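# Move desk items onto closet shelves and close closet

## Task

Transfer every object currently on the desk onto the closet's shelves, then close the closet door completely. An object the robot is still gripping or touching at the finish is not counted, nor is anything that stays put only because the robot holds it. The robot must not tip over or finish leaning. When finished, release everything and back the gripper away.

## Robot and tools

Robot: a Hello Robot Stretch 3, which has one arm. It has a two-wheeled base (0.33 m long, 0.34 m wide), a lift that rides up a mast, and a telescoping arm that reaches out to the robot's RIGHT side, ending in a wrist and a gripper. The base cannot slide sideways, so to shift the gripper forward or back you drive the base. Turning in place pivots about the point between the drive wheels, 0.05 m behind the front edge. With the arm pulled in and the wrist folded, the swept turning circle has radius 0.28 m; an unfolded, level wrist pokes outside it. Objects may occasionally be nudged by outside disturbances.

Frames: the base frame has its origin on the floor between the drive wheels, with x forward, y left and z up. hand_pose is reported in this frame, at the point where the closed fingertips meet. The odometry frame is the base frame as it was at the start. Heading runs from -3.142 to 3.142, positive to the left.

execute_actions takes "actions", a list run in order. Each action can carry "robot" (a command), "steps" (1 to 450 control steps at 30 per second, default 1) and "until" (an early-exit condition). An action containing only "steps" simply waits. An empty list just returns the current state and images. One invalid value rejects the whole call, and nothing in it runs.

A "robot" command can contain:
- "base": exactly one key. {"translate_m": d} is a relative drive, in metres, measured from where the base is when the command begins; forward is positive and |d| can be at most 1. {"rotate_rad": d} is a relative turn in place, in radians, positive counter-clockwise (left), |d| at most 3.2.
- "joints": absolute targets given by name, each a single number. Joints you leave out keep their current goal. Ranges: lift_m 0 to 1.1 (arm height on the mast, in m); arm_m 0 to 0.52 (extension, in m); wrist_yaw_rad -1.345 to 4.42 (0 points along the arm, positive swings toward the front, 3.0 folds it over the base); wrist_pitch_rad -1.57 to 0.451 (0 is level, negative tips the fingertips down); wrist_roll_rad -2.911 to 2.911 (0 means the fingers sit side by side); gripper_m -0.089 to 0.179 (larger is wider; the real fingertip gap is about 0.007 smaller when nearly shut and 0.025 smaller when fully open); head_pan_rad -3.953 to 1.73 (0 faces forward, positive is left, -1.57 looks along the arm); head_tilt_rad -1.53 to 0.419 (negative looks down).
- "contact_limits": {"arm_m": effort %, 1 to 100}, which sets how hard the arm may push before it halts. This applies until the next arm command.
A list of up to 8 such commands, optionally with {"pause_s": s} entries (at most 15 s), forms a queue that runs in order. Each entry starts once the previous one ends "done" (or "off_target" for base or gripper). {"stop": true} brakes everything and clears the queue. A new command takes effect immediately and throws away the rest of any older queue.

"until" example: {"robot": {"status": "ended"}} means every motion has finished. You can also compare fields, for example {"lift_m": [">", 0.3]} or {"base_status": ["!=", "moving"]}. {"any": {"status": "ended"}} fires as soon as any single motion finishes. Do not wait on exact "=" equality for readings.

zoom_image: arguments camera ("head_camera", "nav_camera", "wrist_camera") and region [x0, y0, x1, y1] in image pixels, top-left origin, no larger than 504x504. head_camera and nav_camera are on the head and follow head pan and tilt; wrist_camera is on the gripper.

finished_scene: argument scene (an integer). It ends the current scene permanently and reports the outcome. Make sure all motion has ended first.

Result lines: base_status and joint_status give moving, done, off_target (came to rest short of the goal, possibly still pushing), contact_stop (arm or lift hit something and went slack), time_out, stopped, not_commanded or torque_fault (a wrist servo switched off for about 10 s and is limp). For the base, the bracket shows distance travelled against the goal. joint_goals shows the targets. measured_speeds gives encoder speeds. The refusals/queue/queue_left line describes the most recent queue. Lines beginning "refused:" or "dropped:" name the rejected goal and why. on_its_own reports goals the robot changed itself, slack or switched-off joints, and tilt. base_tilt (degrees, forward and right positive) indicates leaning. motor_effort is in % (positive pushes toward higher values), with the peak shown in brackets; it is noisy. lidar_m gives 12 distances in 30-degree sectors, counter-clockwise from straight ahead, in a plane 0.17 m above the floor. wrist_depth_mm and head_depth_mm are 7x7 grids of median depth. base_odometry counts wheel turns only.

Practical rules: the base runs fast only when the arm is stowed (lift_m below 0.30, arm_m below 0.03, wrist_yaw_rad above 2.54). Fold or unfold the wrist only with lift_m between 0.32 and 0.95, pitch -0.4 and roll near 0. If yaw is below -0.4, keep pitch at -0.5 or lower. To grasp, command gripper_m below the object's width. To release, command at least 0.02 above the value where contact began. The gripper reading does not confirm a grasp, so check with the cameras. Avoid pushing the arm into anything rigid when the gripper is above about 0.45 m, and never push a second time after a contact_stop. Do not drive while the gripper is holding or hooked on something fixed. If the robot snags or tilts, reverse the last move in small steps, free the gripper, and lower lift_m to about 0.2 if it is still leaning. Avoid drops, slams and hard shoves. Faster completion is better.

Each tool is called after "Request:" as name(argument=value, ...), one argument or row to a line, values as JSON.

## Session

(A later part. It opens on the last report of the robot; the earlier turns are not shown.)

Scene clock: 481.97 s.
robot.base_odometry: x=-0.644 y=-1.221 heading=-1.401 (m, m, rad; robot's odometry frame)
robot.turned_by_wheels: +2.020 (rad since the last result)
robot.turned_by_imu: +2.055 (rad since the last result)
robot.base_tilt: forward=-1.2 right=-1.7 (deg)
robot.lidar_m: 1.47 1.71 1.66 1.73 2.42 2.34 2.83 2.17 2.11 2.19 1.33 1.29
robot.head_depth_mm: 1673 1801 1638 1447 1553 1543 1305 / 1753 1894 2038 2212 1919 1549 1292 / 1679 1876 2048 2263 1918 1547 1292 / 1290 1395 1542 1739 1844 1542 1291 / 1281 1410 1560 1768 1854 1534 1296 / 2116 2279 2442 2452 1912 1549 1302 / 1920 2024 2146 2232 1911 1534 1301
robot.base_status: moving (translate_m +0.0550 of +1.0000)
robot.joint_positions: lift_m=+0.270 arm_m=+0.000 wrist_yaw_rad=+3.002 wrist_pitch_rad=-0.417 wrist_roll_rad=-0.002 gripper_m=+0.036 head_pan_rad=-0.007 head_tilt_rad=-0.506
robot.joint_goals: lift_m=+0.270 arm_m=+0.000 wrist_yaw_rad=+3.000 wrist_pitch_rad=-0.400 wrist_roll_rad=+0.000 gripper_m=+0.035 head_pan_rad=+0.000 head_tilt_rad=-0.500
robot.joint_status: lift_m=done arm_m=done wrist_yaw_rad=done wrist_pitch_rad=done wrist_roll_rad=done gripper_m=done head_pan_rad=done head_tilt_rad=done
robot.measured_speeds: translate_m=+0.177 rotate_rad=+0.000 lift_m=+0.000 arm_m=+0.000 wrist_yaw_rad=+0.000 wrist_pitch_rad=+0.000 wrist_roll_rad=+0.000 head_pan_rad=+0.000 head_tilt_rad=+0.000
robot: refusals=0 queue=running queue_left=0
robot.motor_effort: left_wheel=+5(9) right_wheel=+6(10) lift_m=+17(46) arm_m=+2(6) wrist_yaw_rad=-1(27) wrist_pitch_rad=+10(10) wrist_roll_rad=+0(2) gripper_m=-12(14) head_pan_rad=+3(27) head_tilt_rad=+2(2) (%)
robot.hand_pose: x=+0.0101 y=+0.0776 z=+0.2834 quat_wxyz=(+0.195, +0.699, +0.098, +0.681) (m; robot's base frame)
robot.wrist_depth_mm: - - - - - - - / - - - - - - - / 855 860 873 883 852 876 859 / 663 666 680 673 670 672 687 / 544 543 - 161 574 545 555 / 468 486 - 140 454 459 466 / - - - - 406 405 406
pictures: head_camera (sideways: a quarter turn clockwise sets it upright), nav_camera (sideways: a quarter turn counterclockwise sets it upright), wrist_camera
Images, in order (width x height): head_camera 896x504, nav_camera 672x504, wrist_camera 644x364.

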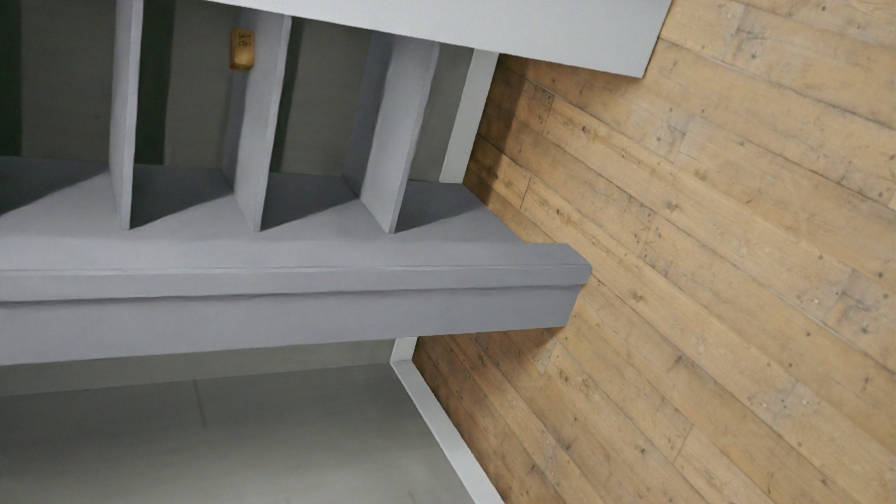

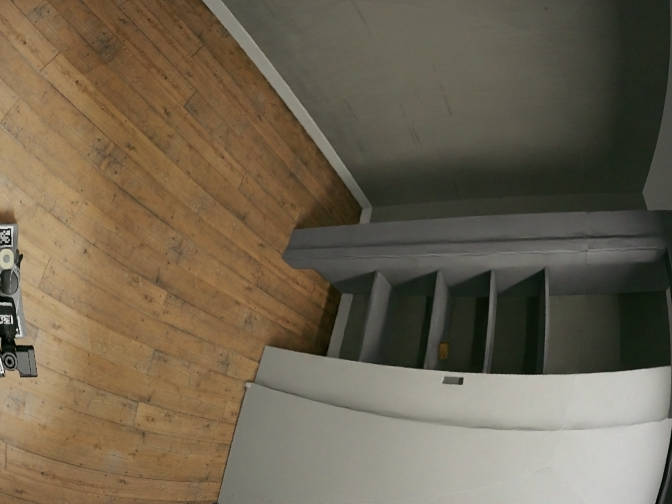

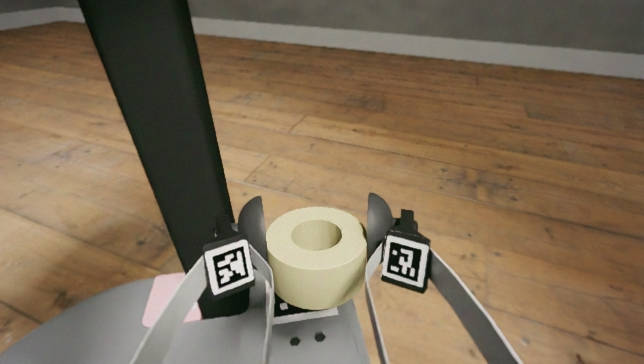

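Request:
execute_actions(
  actions=[
    {"steps":300,"until":{"robot":{"status":"ended"}}},
  ],
)

Scene clock: 486.37 s.
robot.base_odometry: x=-0.485 y=-2.152 heading=-1.401 (m, m, rad; robot's odometry frame)
robot.turned_by_wheels: +0.000 (rad since the last result)
robot.turned_by_imu: +0.009 (rad since the last result)
robot.base_tilt: forward=-0.6 right=-1.7 (deg)
robot.lidar_m: 0.53 1.20 1.17 1.22 1.71 3.24 3.57 2.68 2.60 0.66 0.58 1.20
robot.head_depth_mm: 988 932 1150 937 1236 1101 1307 / 844 897 1093 990 1246 1467 1290 / 496 551 845 932 1124 1320 1301 / 424 463 510 565 636 733 860 / 429 475 528 590 677 780 926 / 469 517 575 648 746 1433 1267 / 499 563 1456 1590 1709 1537 1302
robot.base_status: done (translate_m +1.0000 of +1.0000)
robot.joint_positions: lift_m=+0.270 arm_m=+0.000 wrist_yaw_rad=+3.002 wrist_pitch_rad=-0.417 wrist_roll_rad=-0.002 gripper_m=+0.036 head_pan_rad=-0.007 head_tilt_rad=-0.506
robot.joint_goals: lift_m=+0.270 arm_m=+0.000 wrist_yaw_rad=+3.000 wrist_pitch_rad=-0.400 wrist_roll_rad=+0.000 gripper_m=+0.035 head_pan_rad=+0.000 head_tilt_rad=-0.500
robot.joint_status: lift_m=done arm_m=done wrist_yaw_rad=done wrist_pitch_rad=done wrist_roll_rad=done gripper_m=done head_pan_rad=done head_tilt_rad=done
robot.measured_speeds: translate_m=+0.000 rotate_rad=+0.000 lift_m=+0.000 arm_m=+0.000 wrist_yaw_rad=+0.000 wrist_pitch_rad=+0.000 wrist_roll_rad=+0.000 head_pan_rad=+0.000 head_tilt_rad=+0.000
robot: refusals=0 queue=done queue_left=0
robot.motor_effort: left_wheel=-3(8) right_wheel=+2(10) lift_m=+17(17) arm_m=+3(2) wrist_yaw_rad=-2(1) wrist_pitch_rad=+10(10) wrist_roll_rad=+0(0) gripper_m=-11(12) head_pan_rad=+3(3) head_tilt_rad=+1(2) (%)
robot.hand_pose: x=+0.0101 y=+0.0776 z=+0.2834 quat_wxyz=(+0.195, +0.699, +0.098, +0.681) (m; robot's base frame)
robot.wrist_depth_mm: - - - - - 925 879 / - - - - - - 932 / 839 877 864 859 889 856 867 / 671 684 673 682 680 683 671 / 540 553 - 161 566 552 566 / 457 488 - 140 452 466 463 / - - - - 406 402 402
pictures: head_camera (sideways: a quarter turn clockwise sets it upright), nav_camera (sideways: a quarter turn counterclockwise sets it upright), wrist_camera
Images, in order (width x height): head_camera 896x504, nav_camera 672x504, wrist_camera 644x364.

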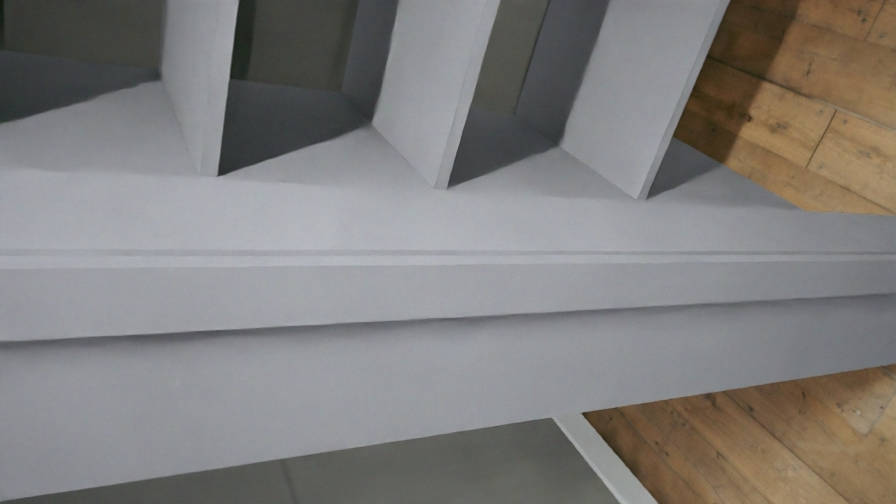

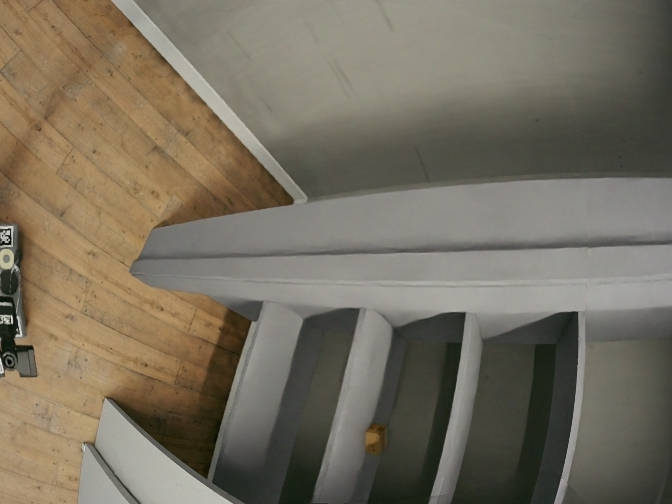

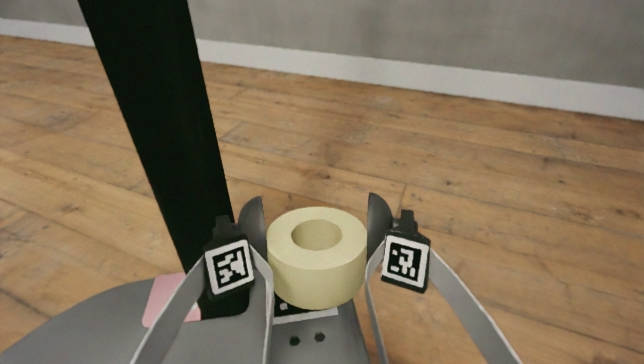

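Request:
execute_actions(
  actions=[
    {"robot":[{"base":{"rotate_rad":1.33}},{"base":{"translate_m":-0.27},"joints":{"lift_m":0.86}},{"base":{"rotate_rad":-0.3},"joints":{"wrist_yaw_rad":1.2,"head_pan_rad":-1.57,"head_tilt_rad":-0.5}},{"joints":{"wrist_pitch_rad":-0.15}}],"steps":450,"until":{"robot":{"status":"ended"}}},
  ],
)

Scene clock: 503.47 s.
robot.base_odometry: x=-0.754 y=-2.133 heading=-0.371 (m, m, rad; robot's odometry frame)
robot.turned_by_wheels: +1.030 (rad since the last result)
robot.turned_by_imu: +1.027 (rad since the last result)
robot.base_tilt: forward=-0.6 right=-1.7 (deg)
robot.lidar_m: 1.43 1.48 2.04 3.27 3.28 2.42 2.34 0.56 0.45 0.44 0.87 0.65
robot.head_depth_mm: 345 376 414 459 515 577 641 / 345 376 413 459 516 587 654 / 346 377 413 459 515 589 654 / 346 376 412 466 523 599 699 / 930 817 1103 896 1251 1092 1302 / 928 816 1098 895 1248 1092 1363 / 928 817 1097 894 1252 1098 1332
robot.base_status: done (rotate_rad -0.2998 of -0.3000)
robot.joint_positions: lift_m=+0.859 arm_m=+0.000 wrist_yaw_rad=+1.203 wrist_pitch_rad=-0.174 wrist_roll_rad=-0.002 gripper_m=+0.036 head_pan_rad=-1.563 head_tilt_rad=-0.506
robot.joint_goals: lift_m=+0.860 arm_m=+0.000 wrist_yaw_rad=+1.200 wrist_pitch_rad=-0.150 wrist_roll_rad=+0.000 gripper_m=+0.035 head_pan_rad=-1.570 head_tilt_rad=-0.500
robot.joint_status: lift_m=done arm_m=done wrist_yaw_rad=done wrist_pitch_rad=done wrist_roll_rad=done gripper_m=done head_pan_rad=done head_tilt_rad=done
robot.measured_speeds: translate_m=+0.000 rotate_rad=+0.000 lift_m=+0.000 arm_m=+0.000 wrist_yaw_rad=+0.000 wrist_pitch_rad=+0.000 wrist_roll_rad=+0.000 head_pan_rad=+0.000 head_tilt_rad=+0.000
robot: refusals=0 queue=done queue_left=0
robot.motor_effort: left_wheel=+3(11) right_wheel=-5(10) lift_m=+43(48) arm_m=+2(2) wrist_yaw_rad=-3(2) wrist_pitch_rad=+14(15) wrist_roll_rad=+0(0) gripper_m=-12(12) head_pan_rad=-3(24) head_tilt_rad=+2(1) (%)
robot.hand_pose: x=+0.2102 y=-0.2342 z=+0.9301 quat_wxyz=(+0.617, +0.449, -0.545, +0.348) (m; robot's base frame)
robot.wrist_depth_mm: 947 - - 445 594 664 703 / - - - 472 614 712 729 / - - - 508 658 709 718 / - - - 548 714 820 509 / - - - 162 802 931 808 / - - - 140 843 791 784 / - - - 695 946 674 656
pictures: head_camera (sideways: a quarter turn clockwise sets it upright), nav_camera (sideways: a quarter turn counterclockwise sets it upright), wrist_camera
Images, in order (width x height): head_camera 896x504, nav_camera 672x504, wrist_camera 644x364.

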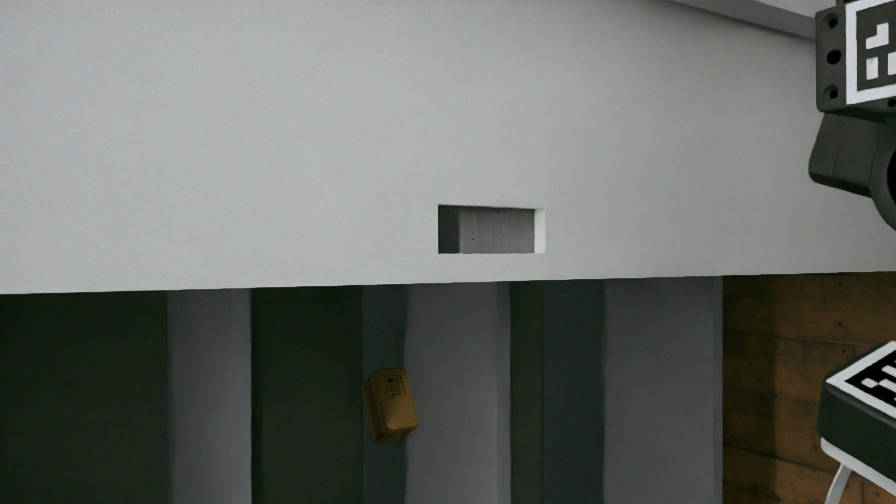

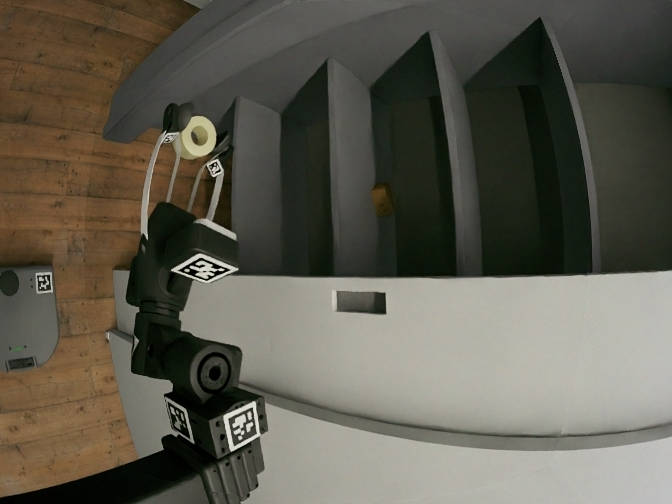

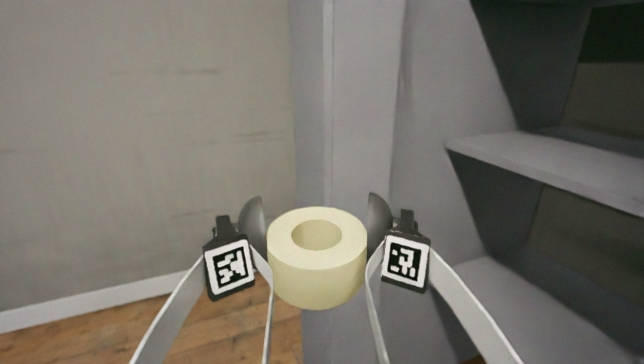

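Request:
execute_actions(
  actions=[
    {"robot":[{"base":{"translate_m":0.13}},{"joints":{"wrist_yaw_rad":0.6}},{"base":{"translate_m":0.12}},{"joints":{"wrist_yaw_rad":0.0}},{"base":{"translate_m":0.1}}],"steps":450,"until":{"robot":{"status":"ended"}}},
  ],
)

Scene clock: 519.73 s.
robot.base_odometry: x=-0.428 y=-2.260 heading=-0.371 (m, m, rad; robot's odometry frame)
robot.turned_by_wheels: +0.000 (rad since the last result)
robot.turned_by_imu: +0.005 (rad since the last result)
robot.base_tilt: forward=-0.5 right=-1.7 (deg)
robot.lidar_m: 1.08 1.12 1.54 3.64 3.32 2.79 1.40 0.63 0.55 1.00 0.41 1.11
robot.head_depth_mm: 935 818 1097 898 1247 1094 1361 / 934 818 1099 898 1244 1096 1326 / 933 815 1101 899 1246 740 - / 931 818 1102 893 1240 491 - / 930 819 1104 901 1252 1093 1299 / 928 814 1091 899 1164 1061 1212 / 840 739 836 822 540 537 578
robot.base_status: done (translate_m +0.1000 of +0.1000)
robot.joint_positions: lift_m=+0.859 arm_m=+0.000 wrist_yaw_rad=+0.002 wrist_pitch_rad=-0.174 wrist_roll_rad=-0.002 gripper_m=+0.036 head_pan_rad=-1.563 head_tilt_rad=-0.506
robot.joint_goals: lift_m=+0.860 arm_m=+0.000 wrist_yaw_rad=+0.000 wrist_pitch_rad=-0.150 wrist_roll_rad=+0.000 gripper_m=+0.035 head_pan_rad=-1.570 head_tilt_rad=-0.500
robot.joint_status: lift_m=done arm_m=done wrist_yaw_rad=done wrist_pitch_rad=done wrist_roll_rad=done gripper_m=done head_pan_rad=done head_tilt_rad=done
robot.measured_speeds: translate_m=+0.000 rotate_rad=+0.000 lift_m=+0.000 arm_m=+0.000 wrist_yaw_rad=+0.000 wrist_pitch_rad=+0.000 wrist_roll_rad=+0.000 head_pan_rad=+0.000 head_tilt_rad=+0.000
robot: refusals=0 queue=done queue_left=0
robot.motor_effort: left_wheel=+2(7) right_wheel=-4(6) lift_m=+43(43) arm_m=+2(3) wrist_yaw_rad=-3(4) wrist_pitch_rad=+14(14) wrist_roll_rad=+0(0) gripper_m=-11(11) head_pan_rad=-2(3) head_tilt_rad=+2(3) (%)
robot.hand_pose: x=-0.0209 y=-0.3930 z=+0.9302 quat_wxyz=(+0.705, +0.062, -0.703, -0.061) (m; robot's base frame)
robot.wrist_depth_mm: 340 492 756 769 738 761 759 / 225 486 787 820 816 817 815 / 225 495 757 701 687 781 774 / 225 485 568 576 567 570 556 / 225 485 715 162 974 952 971 / 222 483 735 140 767 809 797 / 224 297 650 693 678 672 655
pictures: head_camera (sideways: a quarter turn clockwise sets it upright), nav_camera (sideways: a quarter turn counterclockwise sets it upright), wrist_camera
Images, in order (width x height): head_camera 896x504, nav_camera 672x504, wrist_camera 644x364.

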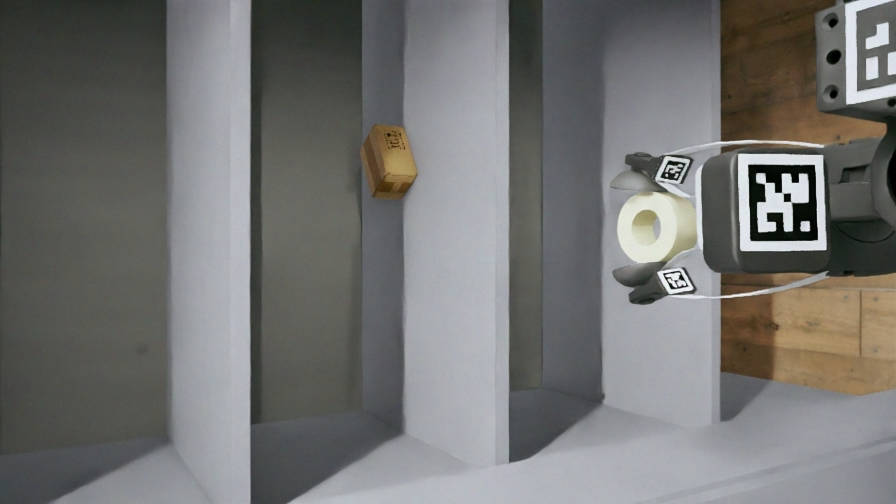

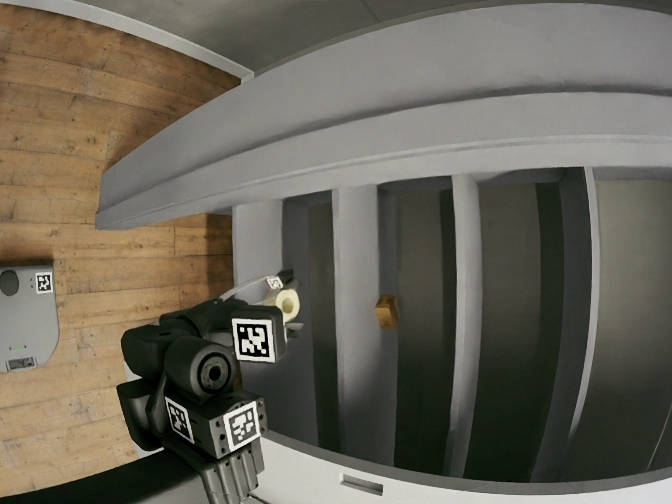

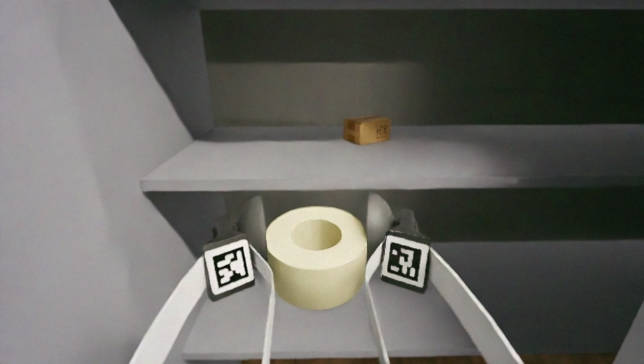

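Request:
execute_actions(
  actions=[
    {"robot":[{"joints":{"lift_m":0.85}},{"joints":{"arm_m":0.52},"contact_limits":{"arm_m":15}},{"joints":{"lift_m":0.80}}],"steps":400,"until":{"robot":{"status":"ended"}}},
  ],
)

Scene clock: 530.93 s.
robot.base_odometry: x=-0.428 y=-2.260 heading=-0.371 (m, m, rad; robot's odometry frame)
robot.turned_by_wheels: +0.000 (rad since the last result)
robot.turned_by_imu: +0.001 (rad since the last result)
robot.base_tilt: forward=-0.6 right=-1.7 (deg)
robot.lidar_m: 1.07 1.12 1.54 3.64 3.35 2.78 1.40 0.63 0.55 1.00 0.41 1.11
robot.head_depth_mm: 933 821 1101 900 1280 - - / 935 818 1101 935 - 1253 1297 / 931 814 1099 821 1251 1095 1294 / 933 813 1103 841 1245 1092 1298 / 932 811 1100 895 1241 1095 1296 / 930 812 1094 894 1166 1065 1215 / 837 741 837 819 540 540 579
robot.base_status: done (translate_m +0.1000 of +0.1000)
robot.joint_positions: lift_m=+0.800 arm_m=+0.517 wrist_yaw_rad=+0.001 wrist_pitch_rad=-0.173 wrist_roll_rad=-0.002 gripper_m=+0.036 head_pan_rad=-1.563 head_tilt_rad=-0.506
robot.joint_goals: lift_m=+0.800 arm_m=+0.520 wrist_yaw_rad=+0.000 wrist_pitch_rad=-0.150 wrist_roll_rad=+0.000 gripper_m=+0.035 head_pan_rad=-1.570 head_tilt_rad=-0.500
robot.joint_status: lift_m=done arm_m=done wrist_yaw_rad=done wrist_pitch_rad=done wrist_roll_rad=done gripper_m=done head_pan_rad=done head_tilt_rad=done
robot.measured_speeds: translate_m=+0.000 rotate_rad=+0.000 lift_m=+0.000 arm_m=+0.000 wrist_yaw_rad=+0.000 wrist_pitch_rad=+0.000 wrist_roll_rad=+0.000 head_pan_rad=+0.000 head_tilt_rad=+0.000
robot: refusals=0 queue=done queue_left=0
robot.motor_effort: left_wheel=+2(3) right_wheel=-4(4) lift_m=+17(46) arm_m=+3(7) wrist_yaw_rad=-1(3) wrist_pitch_rad=+13(14) wrist_roll_rad=+0(0) gripper_m=-11(11) head_pan_rad=-1(1) head_tilt_rad=+2(2) (%)
robot.contact_limits: arm_m 15 (drawing in: default 15, maximum 25; extending or still: default 22, maximum 35)
robot.hand_pose: x=-0.0212 y=-0.9099 z=+0.8715 quat_wxyz=(+0.705, +0.062, -0.703, -0.061) (m; robot's base frame)
robot.wrist_depth_mm: 309 313 313 314 318 316 316 / 320 328 334 338 335 331 338 / 331 347 351 355 357 354 359 / 300 320 321 318 296 188 315 / 226 230 234 162 191 171 213 / 177 177 169 140 168 175 175 / 145 144 144 144 144 144 143
pictures: head_camera (sideways: a quarter turn clockwise sets it upright), nav_camera (sideways: a quarter turn counterclockwise sets it upright), wrist_camera
Images, in order (width x height): head_camera 896x504, nav_camera 672x504, wrist_camera 644x364.

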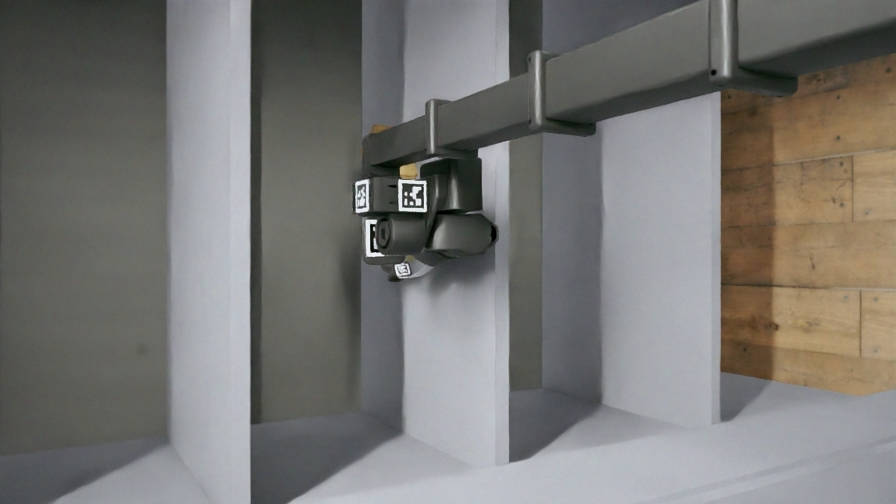

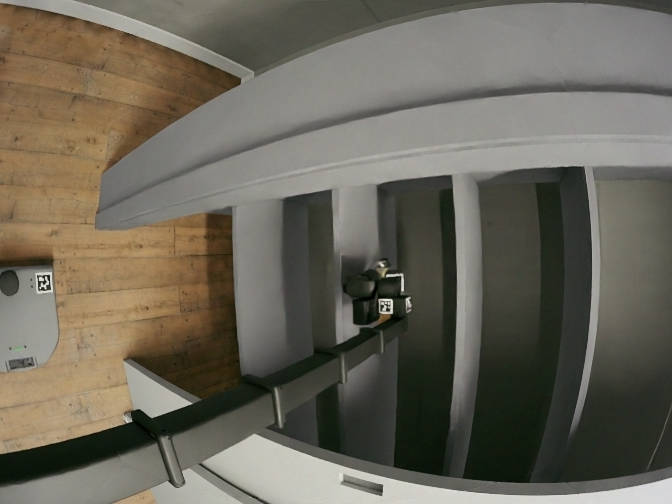

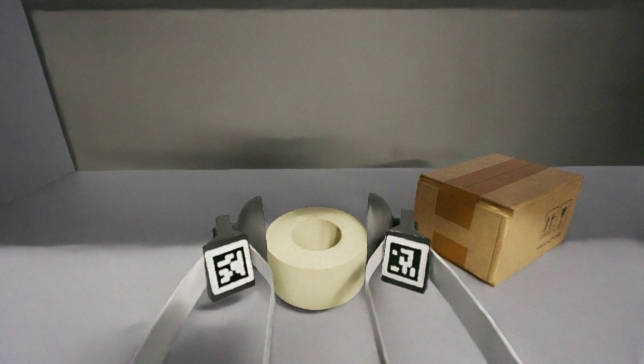

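Request:
execute_actions(
  actions=[
    {"robot":{"joints":{"lift_m":0.783}},"steps":60,"until":{"robot":{"status":"ended"}}},
    {"robot":[{"joints":{"gripper_m":0.085}},{"joints":{"lift_m":0.80}},{"joints":{"arm_m":0.0}}],"steps":400,"until":{"robot":{"status":"ended"}}},
  ],
)

Scene clock: 540.43 s.
robot.base_odometry: x=-0.428 y=-2.260 heading=-0.371 (m, m, rad; robot's odometry frame)
robot.turned_by_wheels: +0.000 (rad since the last result)
robot.turned_by_imu: +0.001 (rad since the last result)
robot.base_tilt: forward=-0.6 right=-1.7 (deg)
robot.lidar_m: 1.08 1.12 1.54 3.65 3.34 2.78 1.40 0.63 0.55 1.00 0.41 1.12
robot.head_depth_mm: 926 819 1096 895 1248 1097 1297 / 931 815 1103 894 1245 1096 1303 / 931 818 1107 897 1243 1098 - / 932 818 1104 896 1244 1096 - / 929 819 1106 895 1247 1096 1296 / 931 816 1096 896 1168 1062 1210 / 839 739 839 822 539 539 577
robot.base_status: done (translate_m +0.1000 of +0.1000)
robot.joint_positions: lift_m=+0.799 arm_m=+0.000 wrist_yaw_rad=+0.001 wrist_pitch_rad=-0.166 wrist_roll_rad=-0.002 gripper_m=+0.085 head_pan_rad=-1.563 head_tilt_rad=-0.506
robot.joint_goals: lift_m=+0.800 arm_m=+0.000 wrist_yaw_rad=+0.000 wrist_pitch_rad=-0.150 wrist_roll_rad=+0.000 gripper_m=+0.085 head_pan_rad=-1.570 head_tilt_rad=-0.500
robot.joint_status: lift_m=done arm_m=done wrist_yaw_rad=done wrist_pitch_rad=done wrist_roll_rad=done gripper_m=done head_pan_rad=done head_tilt_rad=done
robot.measured_speeds: translate_m=+0.000 rotate_rad=+0.000 lift_m=+0.000 arm_m=+0.000 wrist_yaw_rad=+0.000 wrist_pitch_rad=+0.000 wrist_roll_rad=+0.000 head_pan_rad=+0.000 head_tilt_rad=+0.000
robot: refusals=0 queue=done queue_left=0
robot.motor_effort: left_wheel=+2(2) right_wheel=-4(4) lift_m=+43(47) arm_m=-3(0) wrist_yaw_rad=-1(1) wrist_pitch_rad=+10(13) wrist_roll_rad=+0(0) gripper_m=+1(96) head_pan_rad=-2(1) head_tilt_rad=+2(2) (%)
robot.hand_pose: x=-0.0212 y=-0.3941 z=+0.8721 quat_wxyz=(+0.706, +0.059, -0.704, -0.058) (m; robot's base frame)
robot.wrist_depth_mm: 335 495 768 782 774 759 771 / 226 481 805 807 807 806 819 / 226 466 571 567 557 561 572 / 224 481 884 916 915 921 917 / 224 475 920 950 927 952 922 / 223 372 698 709 692 727 716 / 223 516 651 632 629 - 633
pictures: head_camera (sideways: a quarter turn clockwise sets it upright), nav_camera (sideways: a quarter turn counterclockwise sets it upright), wrist_camera
Images, in order (width x height): head_camera 896x504, nav_camera 672x504, wrist_camera 644x364.

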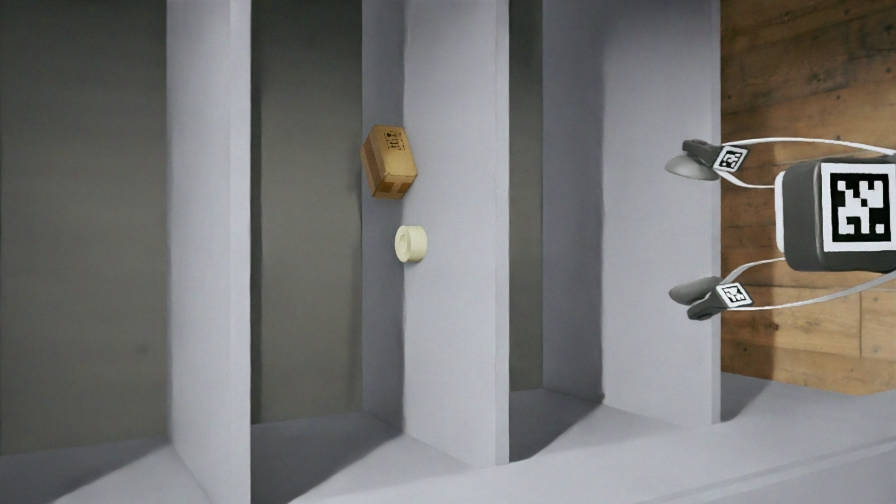

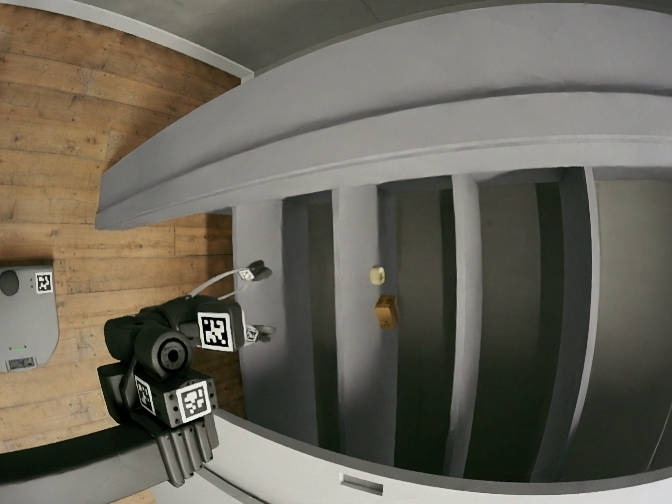

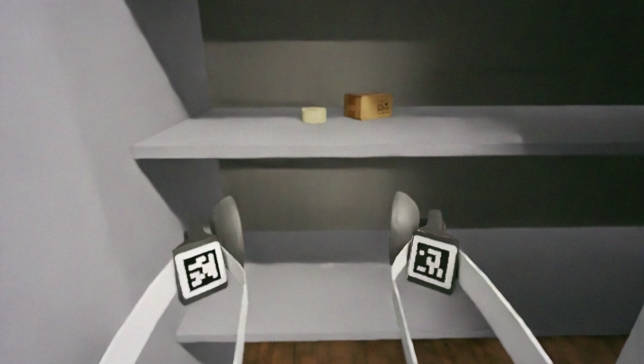

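Request:
execute_actions(
  actions=[
    {"robot":[{"base":{"translate_m":-0.1}},{"joints":{"wrist_yaw_rad":0.6}},{"base":{"translate_m":-0.13}},{"joints":{"wrist_yaw_rad":1.3,"wrist_pitch_rad":-0.4}},{"base":{"translate_m":-0.12}},{"joints":{"wrist_yaw_rad":3.0,"head_pan_rad":0,"head_tilt_rad":-0.6}},{"joints":{"lift_m":0.25}},{"base":{"rotate_rad":2.15}}],"steps":450,"until":{"robot":{"status":"ended"}}},
    {"steps":200,"until":{"robot":{"status":"ended"}}},
    {"robot":[{"base":{"translate_m":1.0}},{"base":{"translate_m":1.0}},{"base":{"translate_m":0.5}}],"steps":450,"until":{"robot":{"status":"ended"}}},
  ],
)

Scene clock: 584.50 s.
robot.base_odometry: x=-1.271 y=+0.313 heading=+1.779 (m, m, rad; robot's odometry frame)
robot.turned_by_wheels: +2.150 (rad since the last result)
robot.turned_by_imu: +2.173 (rad since the last result)
robot.base_tilt: forward=-0.5 right=-1.7 (deg)
robot.lidar_m: 1.22 0.94 0.92 0.97 1.47 2.47 2.64 2.87 2.83 2.08 1.34 1.58
robot.head_depth_mm: 1345 1079 883 1770 1735 1462 1231 / 1414 1218 930 1847 1747 1435 1230 / 1508 1217 1815 2024 1651 1441 1238 / 1444 1532 1743 1960 1747 1435 1240 / 1271 1386 1537 1695 1735 1442 1228 / 1135 1231 1332 1457 1606 1450 1234 / 1023 1098 1183 1290 1387 1405 1239
robot.base_status: done (translate_m +0.5000 of +0.5000)
robot.joint_positions: lift_m=+0.250 arm_m=+0.000 wrist_yaw_rad=+2.999 wrist_pitch_rad=-0.414 wrist_roll_rad=-0.002 gripper_m=+0.085 head_pan_rad=-0.007 head_tilt_rad=-0.594
robot.joint_goals: lift_m=+0.250 arm_m=+0.000 wrist_yaw_rad=+3.000 wrist_pitch_rad=-0.400 wrist_roll_rad=+0.000 gripper_m=+0.085 head_pan_rad=+0.000 head_tilt_rad=-0.600
robot.joint_status: lift_m=done arm_m=done wrist_yaw_rad=done wrist_pitch_rad=done wrist_roll_rad=done gripper_m=done head_pan_rad=done head_tilt_rad=done
robot.measured_speeds: translate_m=+0.000 rotate_rad=+0.000 lift_m=+0.000 arm_m=+0.000 wrist_yaw_rad=+0.000 wrist_pitch_rad=+0.000 wrist_roll_rad=+0.000 head_pan_rad=+0.000 head_tilt_rad=+0.000
robot: refusals=0 queue=done queue_left=0
robot.motor_effort: left_wheel=-3(9) right_wheel=+2(10) lift_m=+17(44) arm_m=-2(2) wrist_yaw_rad=+0(1) wrist_pitch_rad=+8(10) wrist_roll_rad=+0(0) gripper_m=+1(0) head_pan_rad=+2(28) head_tilt_rad=-2(10) (%)
robot.hand_pose: x=+0.0108 y=+0.0772 z=+0.2640 quat_wxyz=(+0.195, +0.700, +0.096, +0.681) (m; robot's base frame)
robot.wrist_depth_mm: - - - 965 843 756 685 / - - - - 942 805 749 / 833 828 851 837 844 823 768 / 642 645 642 641 637 656 660 / 518 532 544 529 538 529 531 / 456 - - - 431 448 449 / - - - - 383 382 382
pictures: head_camera (sideways: a quarter turn clockwise sets it upright), nav_camera (sideways: a quarter turn counterclockwise sets it upright), wrist_camera
Images, in order (width x height): head_camera 896x504, nav_camera 672x504, wrist_camera 644x364.

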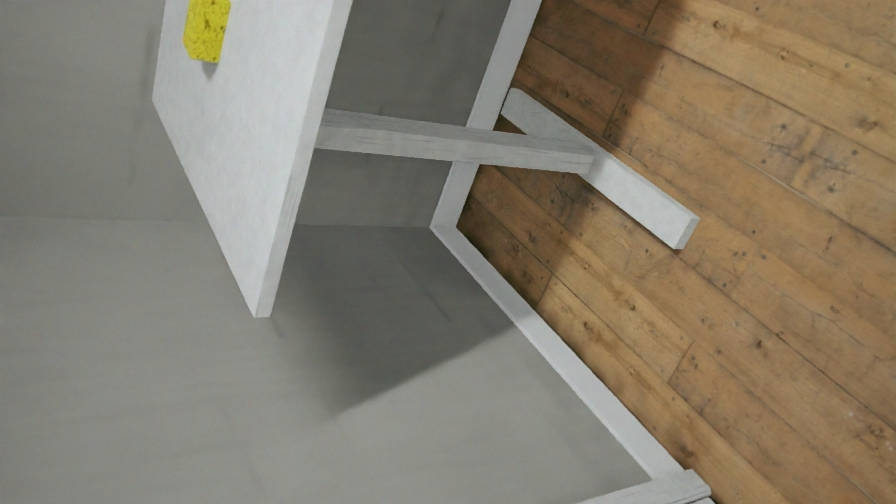

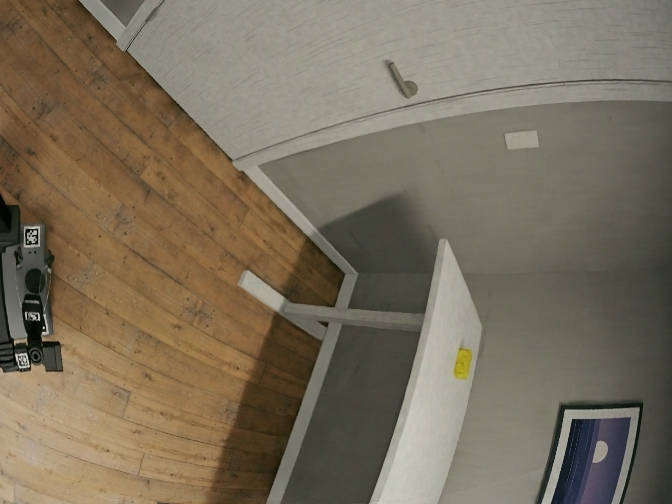

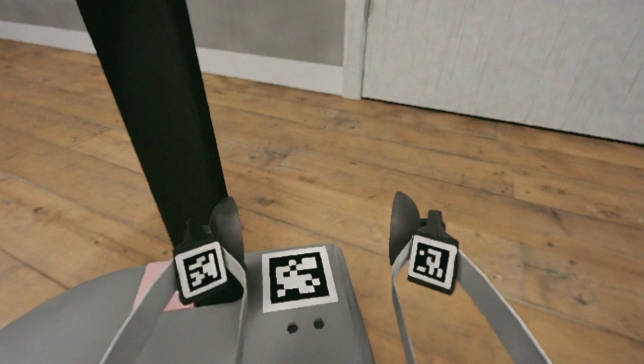

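Request:
execute_actions(
  actions=[
    {"robot":[{"base":{"rotate_rad":0.08}},{"base":{"translate_m":0.64}},{"base":{"rotate_rad":0.89},"joints":{"lift_m":0.94}},{"joints":{"wrist_yaw_rad":1.5,"lift_m":1.0,"head_pan_rad":-1.57,"head_tilt_rad":-0.5}},{"joints":{"wrist_yaw_rad":0,"wrist_pitch_rad":-0.15,"gripper_m":0.175}},{"joints":{"lift_m":0.93}}],"steps":450,"until":{"robot":{"status":"ended"}}},
    {"steps":100,"until":{"robot":{"status":"ended"}}},
  ],
)

Scene clock: 607.53 s.
robot.base_odometry: x=-1.452 y=+0.927 heading=+2.749 (m, m, rad; robot's odometry frame)
robot.turned_by_wheels: +0.970 (rad since the last result)
robot.turned_by_imu: +0.977 (rad since the last result)
robot.base_tilt: forward=-0.5 right=-1.7 (deg)
robot.lidar_m: 0.51 0.54 0.74 2.17 3.08 3.36 3.23 1.31 1.12 0.64 0.75 0.56
robot.head_depth_mm: 898 983 989 676 515 - - / 902 985 986 677 533 432 - / 901 985 990 670 553 - - / 902 978 985 675 533 - 1241 / 900 982 983 677 524 415 1211 / 897 980 1030 677 525 415 1296 / 898 983 1083 743 514 415 1295
robot.base_status: done (rotate_rad +0.8899 of +0.8900)
robot.joint_positions: lift_m=+0.931 arm_m=+0.000 wrist_yaw_rad=+0.002 wrist_pitch_rad=-0.170 wrist_roll_rad=-0.002 gripper_m=+0.175 head_pan_rad=-1.563 head_tilt_rad=-0.507
robot.joint_goals: lift_m=+0.930 arm_m=+0.000 wrist_yaw_rad=+0.000 wrist_pitch_rad=-0.150 wrist_roll_rad=+0.000 gripper_m=+0.175 head_pan_rad=-1.570 head_tilt_rad=-0.500
robot.joint_status: lift_m=done arm_m=done wrist_yaw_rad=done wrist_pitch_rad=done wrist_roll_rad=done gripper_m=done head_pan_rad=done head_tilt_rad=done
robot.measured_speeds: translate_m=+0.000 rotate_rad=+0.000 lift_m=+0.000 arm_m=+0.000 wrist_yaw_rad=+0.000 wrist_pitch_rad=+0.000 wrist_roll_rad=+0.000 head_pan_rad=+0.000 head_tilt_rad=+0.000
robot: refusals=0 queue=done queue_left=0
robot.motor_effort: left_wheel=-3(9) right_wheel=+2(8) lift_m=+17(44) arm_m=-2(2) wrist_yaw_rad=-2(4) wrist_pitch_rad=+12(12) wrist_roll_rad=+0(0) gripper_m=+1(100) head_pan_rad=-1(31) head_tilt_rad=+3(9) (%)
robot.hand_pose: x=-0.0209 y=-0.3938 z=+1.0021 quat_wxyz=(+0.706, +0.061, -0.704, -0.059) (m; robot's base frame)
robot.wrist_depth_mm: 644 723 748 744 737 744 746 / 634 772 778 770 778 792 782 / 637 793 634 637 639 628 619 / 630 412 379 376 378 370 373 / 571 276 265 266 264 279 264 / 217 208 206 206 206 197 209 / 163 167 168 167 168 167 167
pictures: head_camera (sideways: a quarter turn clockwise sets it upright), nav_camera (sideways: a quarter turn counterclockwise sets it upright), wrist_camera
Images, in order (width x height): head_camera 896x504, nav_camera 672x504, wrist_camera 644x364.

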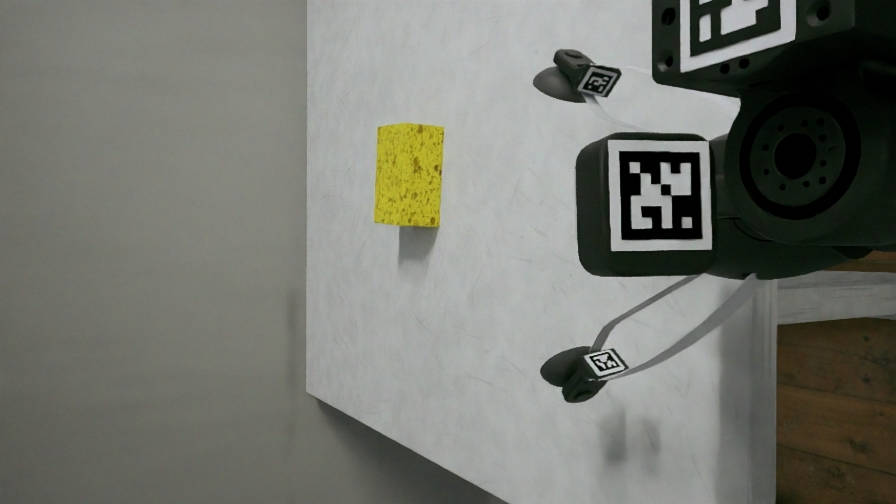

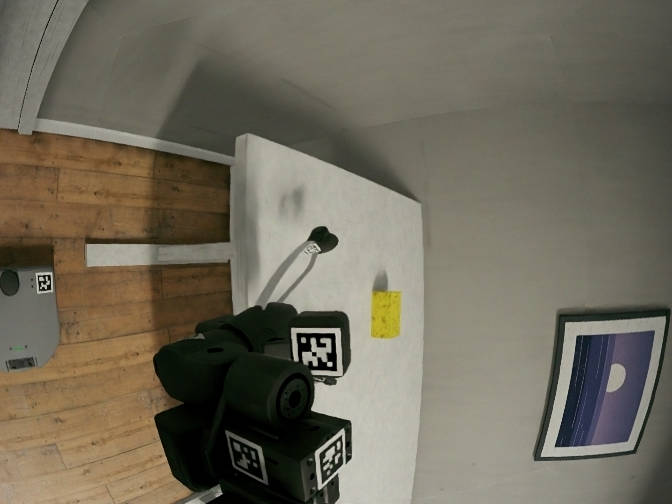

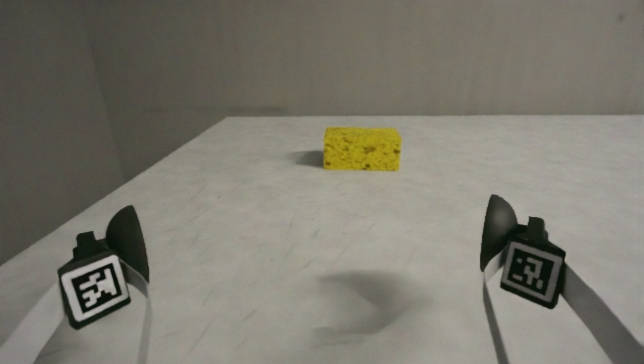

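Request:
execute_actions(
  actions=[
    {"robot":[{"base":{"translate_m":-0.06},"joints":{"lift_m":0.908,"arm_m":0.17,"wrist_pitch_rad":-0.17}}],"steps":200,"until":{"robot":{"status":"ended"}}},
  ],
)

Scene clock: 611.93 s.
robot.base_odometry: x=-1.397 y=+0.904 heading=+2.749 (m, m, rad; robot's odometry frame)
robot.turned_by_wheels: +0.000 (rad since the last result)
robot.turned_by_imu: +0.000 (rad since the last result)
robot.base_tilt: forward=-0.5 right=-1.7 (deg)
robot.lidar_m: 0.57 0.60 0.83 2.41 3.09 3.28 3.16 1.24 1.12 0.65 0.84 0.62
robot.head_depth_mm: 901 982 986 738 - 398 1266 / 901 982 984 744 - 399 1258 / 903 985 985 708 - 403 1269 / 900 984 988 673 497 404 1266 / 901 982 988 707 516 414 1064 / 899 981 987 675 515 416 1266 / 901 981 1044 674 514 415 1263
robot.base_status: done (translate_m -0.0600 of -0.0600)
robot.joint_positions: lift_m=+0.909 arm_m=+0.170 wrist_yaw_rad=+0.001 wrist_pitch_rad=-0.185 wrist_roll_rad=-0.002 gripper_m=+0.175 head_pan_rad=-1.563 head_tilt_rad=-0.507
robot.joint_goals: lift_m=+0.908 arm_m=+0.170 wrist_yaw_rad=+0.000 wrist_pitch_rad=-0.170 wrist_roll_rad=+0.000 gripper_m=+0.175 head_pan_rad=-1.570 head_tilt_rad=-0.500
robot.joint_status: lift_m=done arm_m=done wrist_yaw_rad=done wrist_pitch_rad=done wrist_roll_rad=done gripper_m=done head_pan_rad=done head_tilt_rad=done
robot.measured_speeds: translate_m=+0.000 rotate_rad=+0.000 lift_m=+0.000 arm_m=+0.000 wrist_yaw_rad=+0.000 wrist_pitch_rad=+0.000 wrist_roll_rad=+0.000 head_pan_rad=+0.000 head_tilt_rad=+0.000
robot: refusals=0 queue=done queue_left=0
robot.motor_effort: left_wheel=-2(7) right_wheel=+2(2) lift_m=+17(17) arm_m=+4(5) wrist_yaw_rad=-2(2) wrist_pitch_rad=+9(11) wrist_roll_rad=+0(0) gripper_m=+1(1) head_pan_rad=-2(2) head_tilt_rad=+2(2) (%)
robot.hand_pose: x=-0.0212 y=-0.5620 z=+0.9763 quat_wxyz=(+0.705, +0.066, -0.703, -0.065) (m; robot's base frame)
robot.wrist_depth_mm: 573 566 584 579 594 601 589 / 617 619 600 611 632 635 633 / 645 619 499 487 499 487 486 / 304 301 279 238 300 301 301 / 217 223 215 216 215 229 214 / - 168 168 168 168 160 171 / 133 138 138 137 138 137 137
pictures: head_camera (sideways: a quarter turn clockwise sets it upright), nav_camera (sideways: a quarter turn counterclockwise sets it upright), wrist_camera
Images, in order (width x height): head_camera 896x504, nav_camera 672x504, wrist_camera 644x364.

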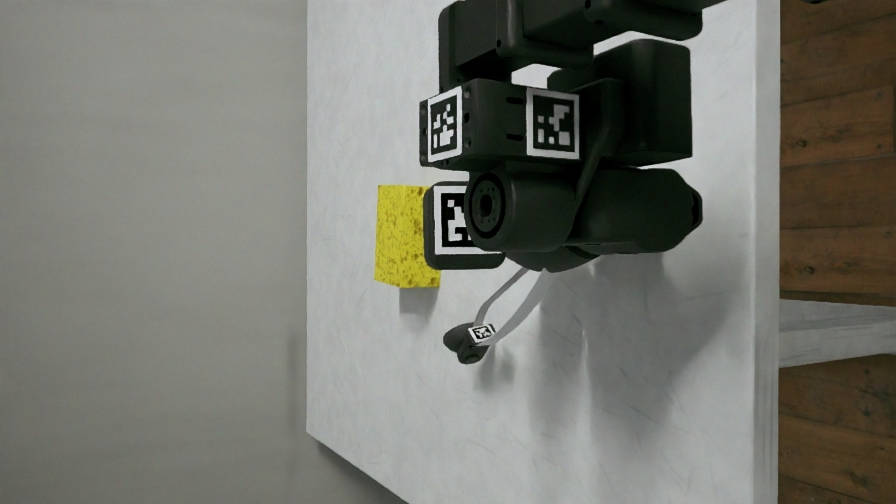

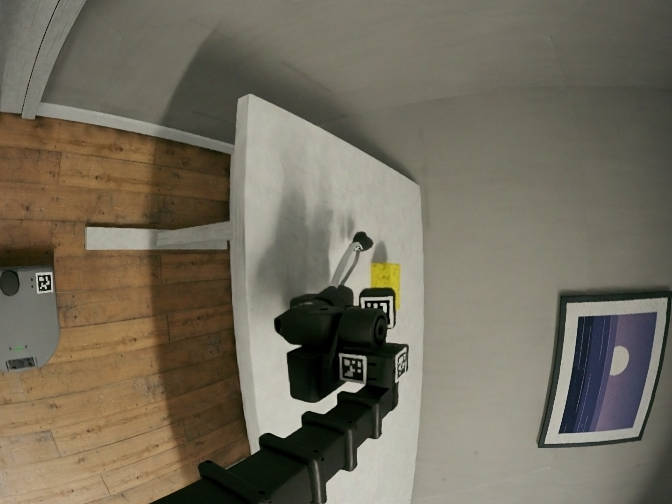

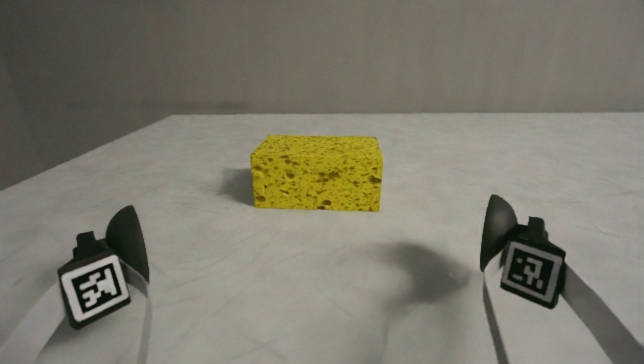

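Request:
execute_actions(
  actions=[
    {"robot":[{"joints":{"arm_m":0.29}},{"joints":{"gripper_m":0.08}},{"joints":{"lift_m":0.96}}],"steps":300,"until":{"robot":{"status":"ended"}}},
  ],
)

Scene clock: 618.77 s.
robot.base_odometry: x=-1.397 y=+0.904 heading=+2.749 (m, m, rad; robot's odometry frame)
robot.turned_by_wheels: +0.000 (rad since the last result)
robot.turned_by_imu: +0.001 (rad since the last result)
robot.base_tilt: forward=-0.5 right=-1.8 (deg)
robot.lidar_m: 0.56 0.60 0.82 2.41 3.07 3.29 3.17 1.25 1.12 0.65 0.84 0.62
robot.head_depth_mm: 901 985 1052 - 513 415 1265 / 904 983 925 621 515 415 1263 / 896 983 - 608 514 415 1274 / 904 985 1037 621 515 415 1265 / 896 980 985 674 515 415 1057 / 901 981 987 677 514 416 1265 / 900 976 1041 676 515 415 1265
robot.base_status: done (translate_m -0.0600 of -0.0600)
robot.joint_positions: lift_m=+0.959 arm_m=+0.290 wrist_yaw_rad=+0.001 wrist_pitch_rad=-0.187 wrist_roll_rad=-0.002 gripper_m=+0.081 head_pan_rad=-1.563 head_tilt_rad=-0.507
robot.joint_goals: lift_m=+0.960 arm_m=+0.290 wrist_yaw_rad=+0.000 wrist_pitch_rad=-0.170 wrist_roll_rad=+0.000 gripper_m=+0.080 head_pan_rad=-1.570 head_tilt_rad=-0.500
robot.joint_status: lift_m=done arm_m=done wrist_yaw_rad=done wrist_pitch_rad=done wrist_roll_rad=done gripper_m=done head_pan_rad=done head_tilt_rad=done
robot.measured_speeds: translate_m=+0.000 rotate_rad=+0.000 lift_m=+0.000 arm_m=+0.000 wrist_yaw_rad=+0.000 wrist_pitch_rad=+0.000 wrist_roll_rad=+0.000 head_pan_rad=+0.000 head_tilt_rad=+0.000
robot: refusals=0 queue=done queue_left=0
robot.motor_effort: left_wheel=-2(2) right_wheel=+2(2) lift_m=+43(46) arm_m=+3(6) wrist_yaw_rad=-1(1) wrist_pitch_rad=+10(9) wrist_roll_rad=+0(0) gripper_m=-20(100) head_pan_rad=-3(1) head_tilt_rad=+3(2) (%)
robot.hand_pose: x=-0.0212 y=-0.6819 z=+1.0270 quat_wxyz=(+0.705, +0.067, -0.703, -0.066) (m; robot's base frame)
robot.wrist_depth_mm: 465 477 482 481 481 484 489 / 502 500 506 518 508 522 524 / 529 533 541 543 552 547 551 / 572 420 425 427 425 428 421 / 310 316 133 132 132 303 304 / 238 239 136 129 125 236 241 / 203 196 189 183 182 195 194
pictures: head_camera (sideways: a quarter turn clockwise sets it upright), nav_camera (sideways: a quarter turn counterclockwise sets it upright), wrist_camera
Images, in order (width x height): head_camera 896x504, nav_camera 672x504, wrist_camera 644x364.

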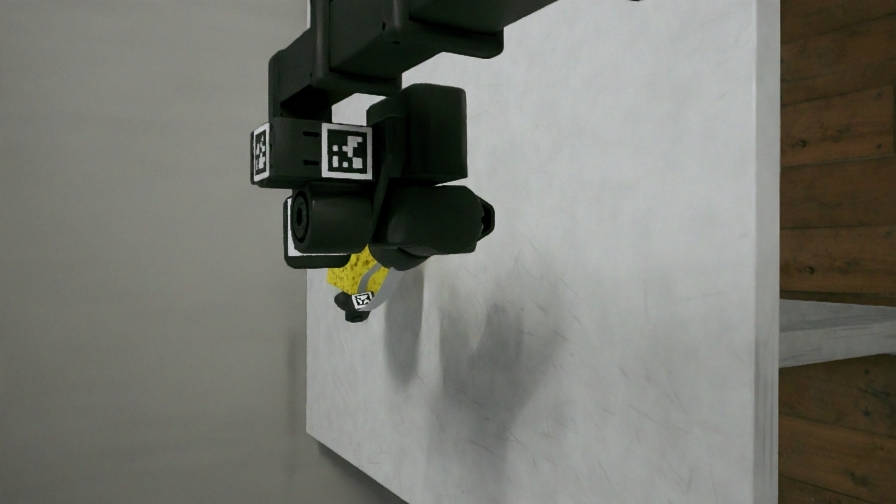

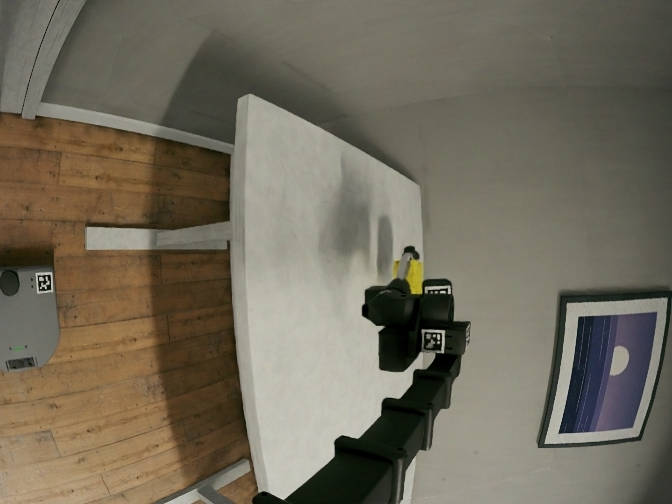

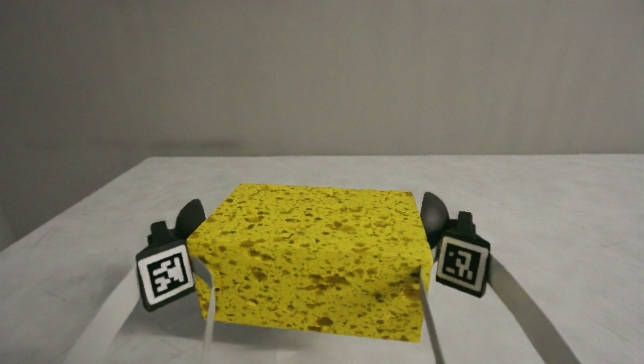

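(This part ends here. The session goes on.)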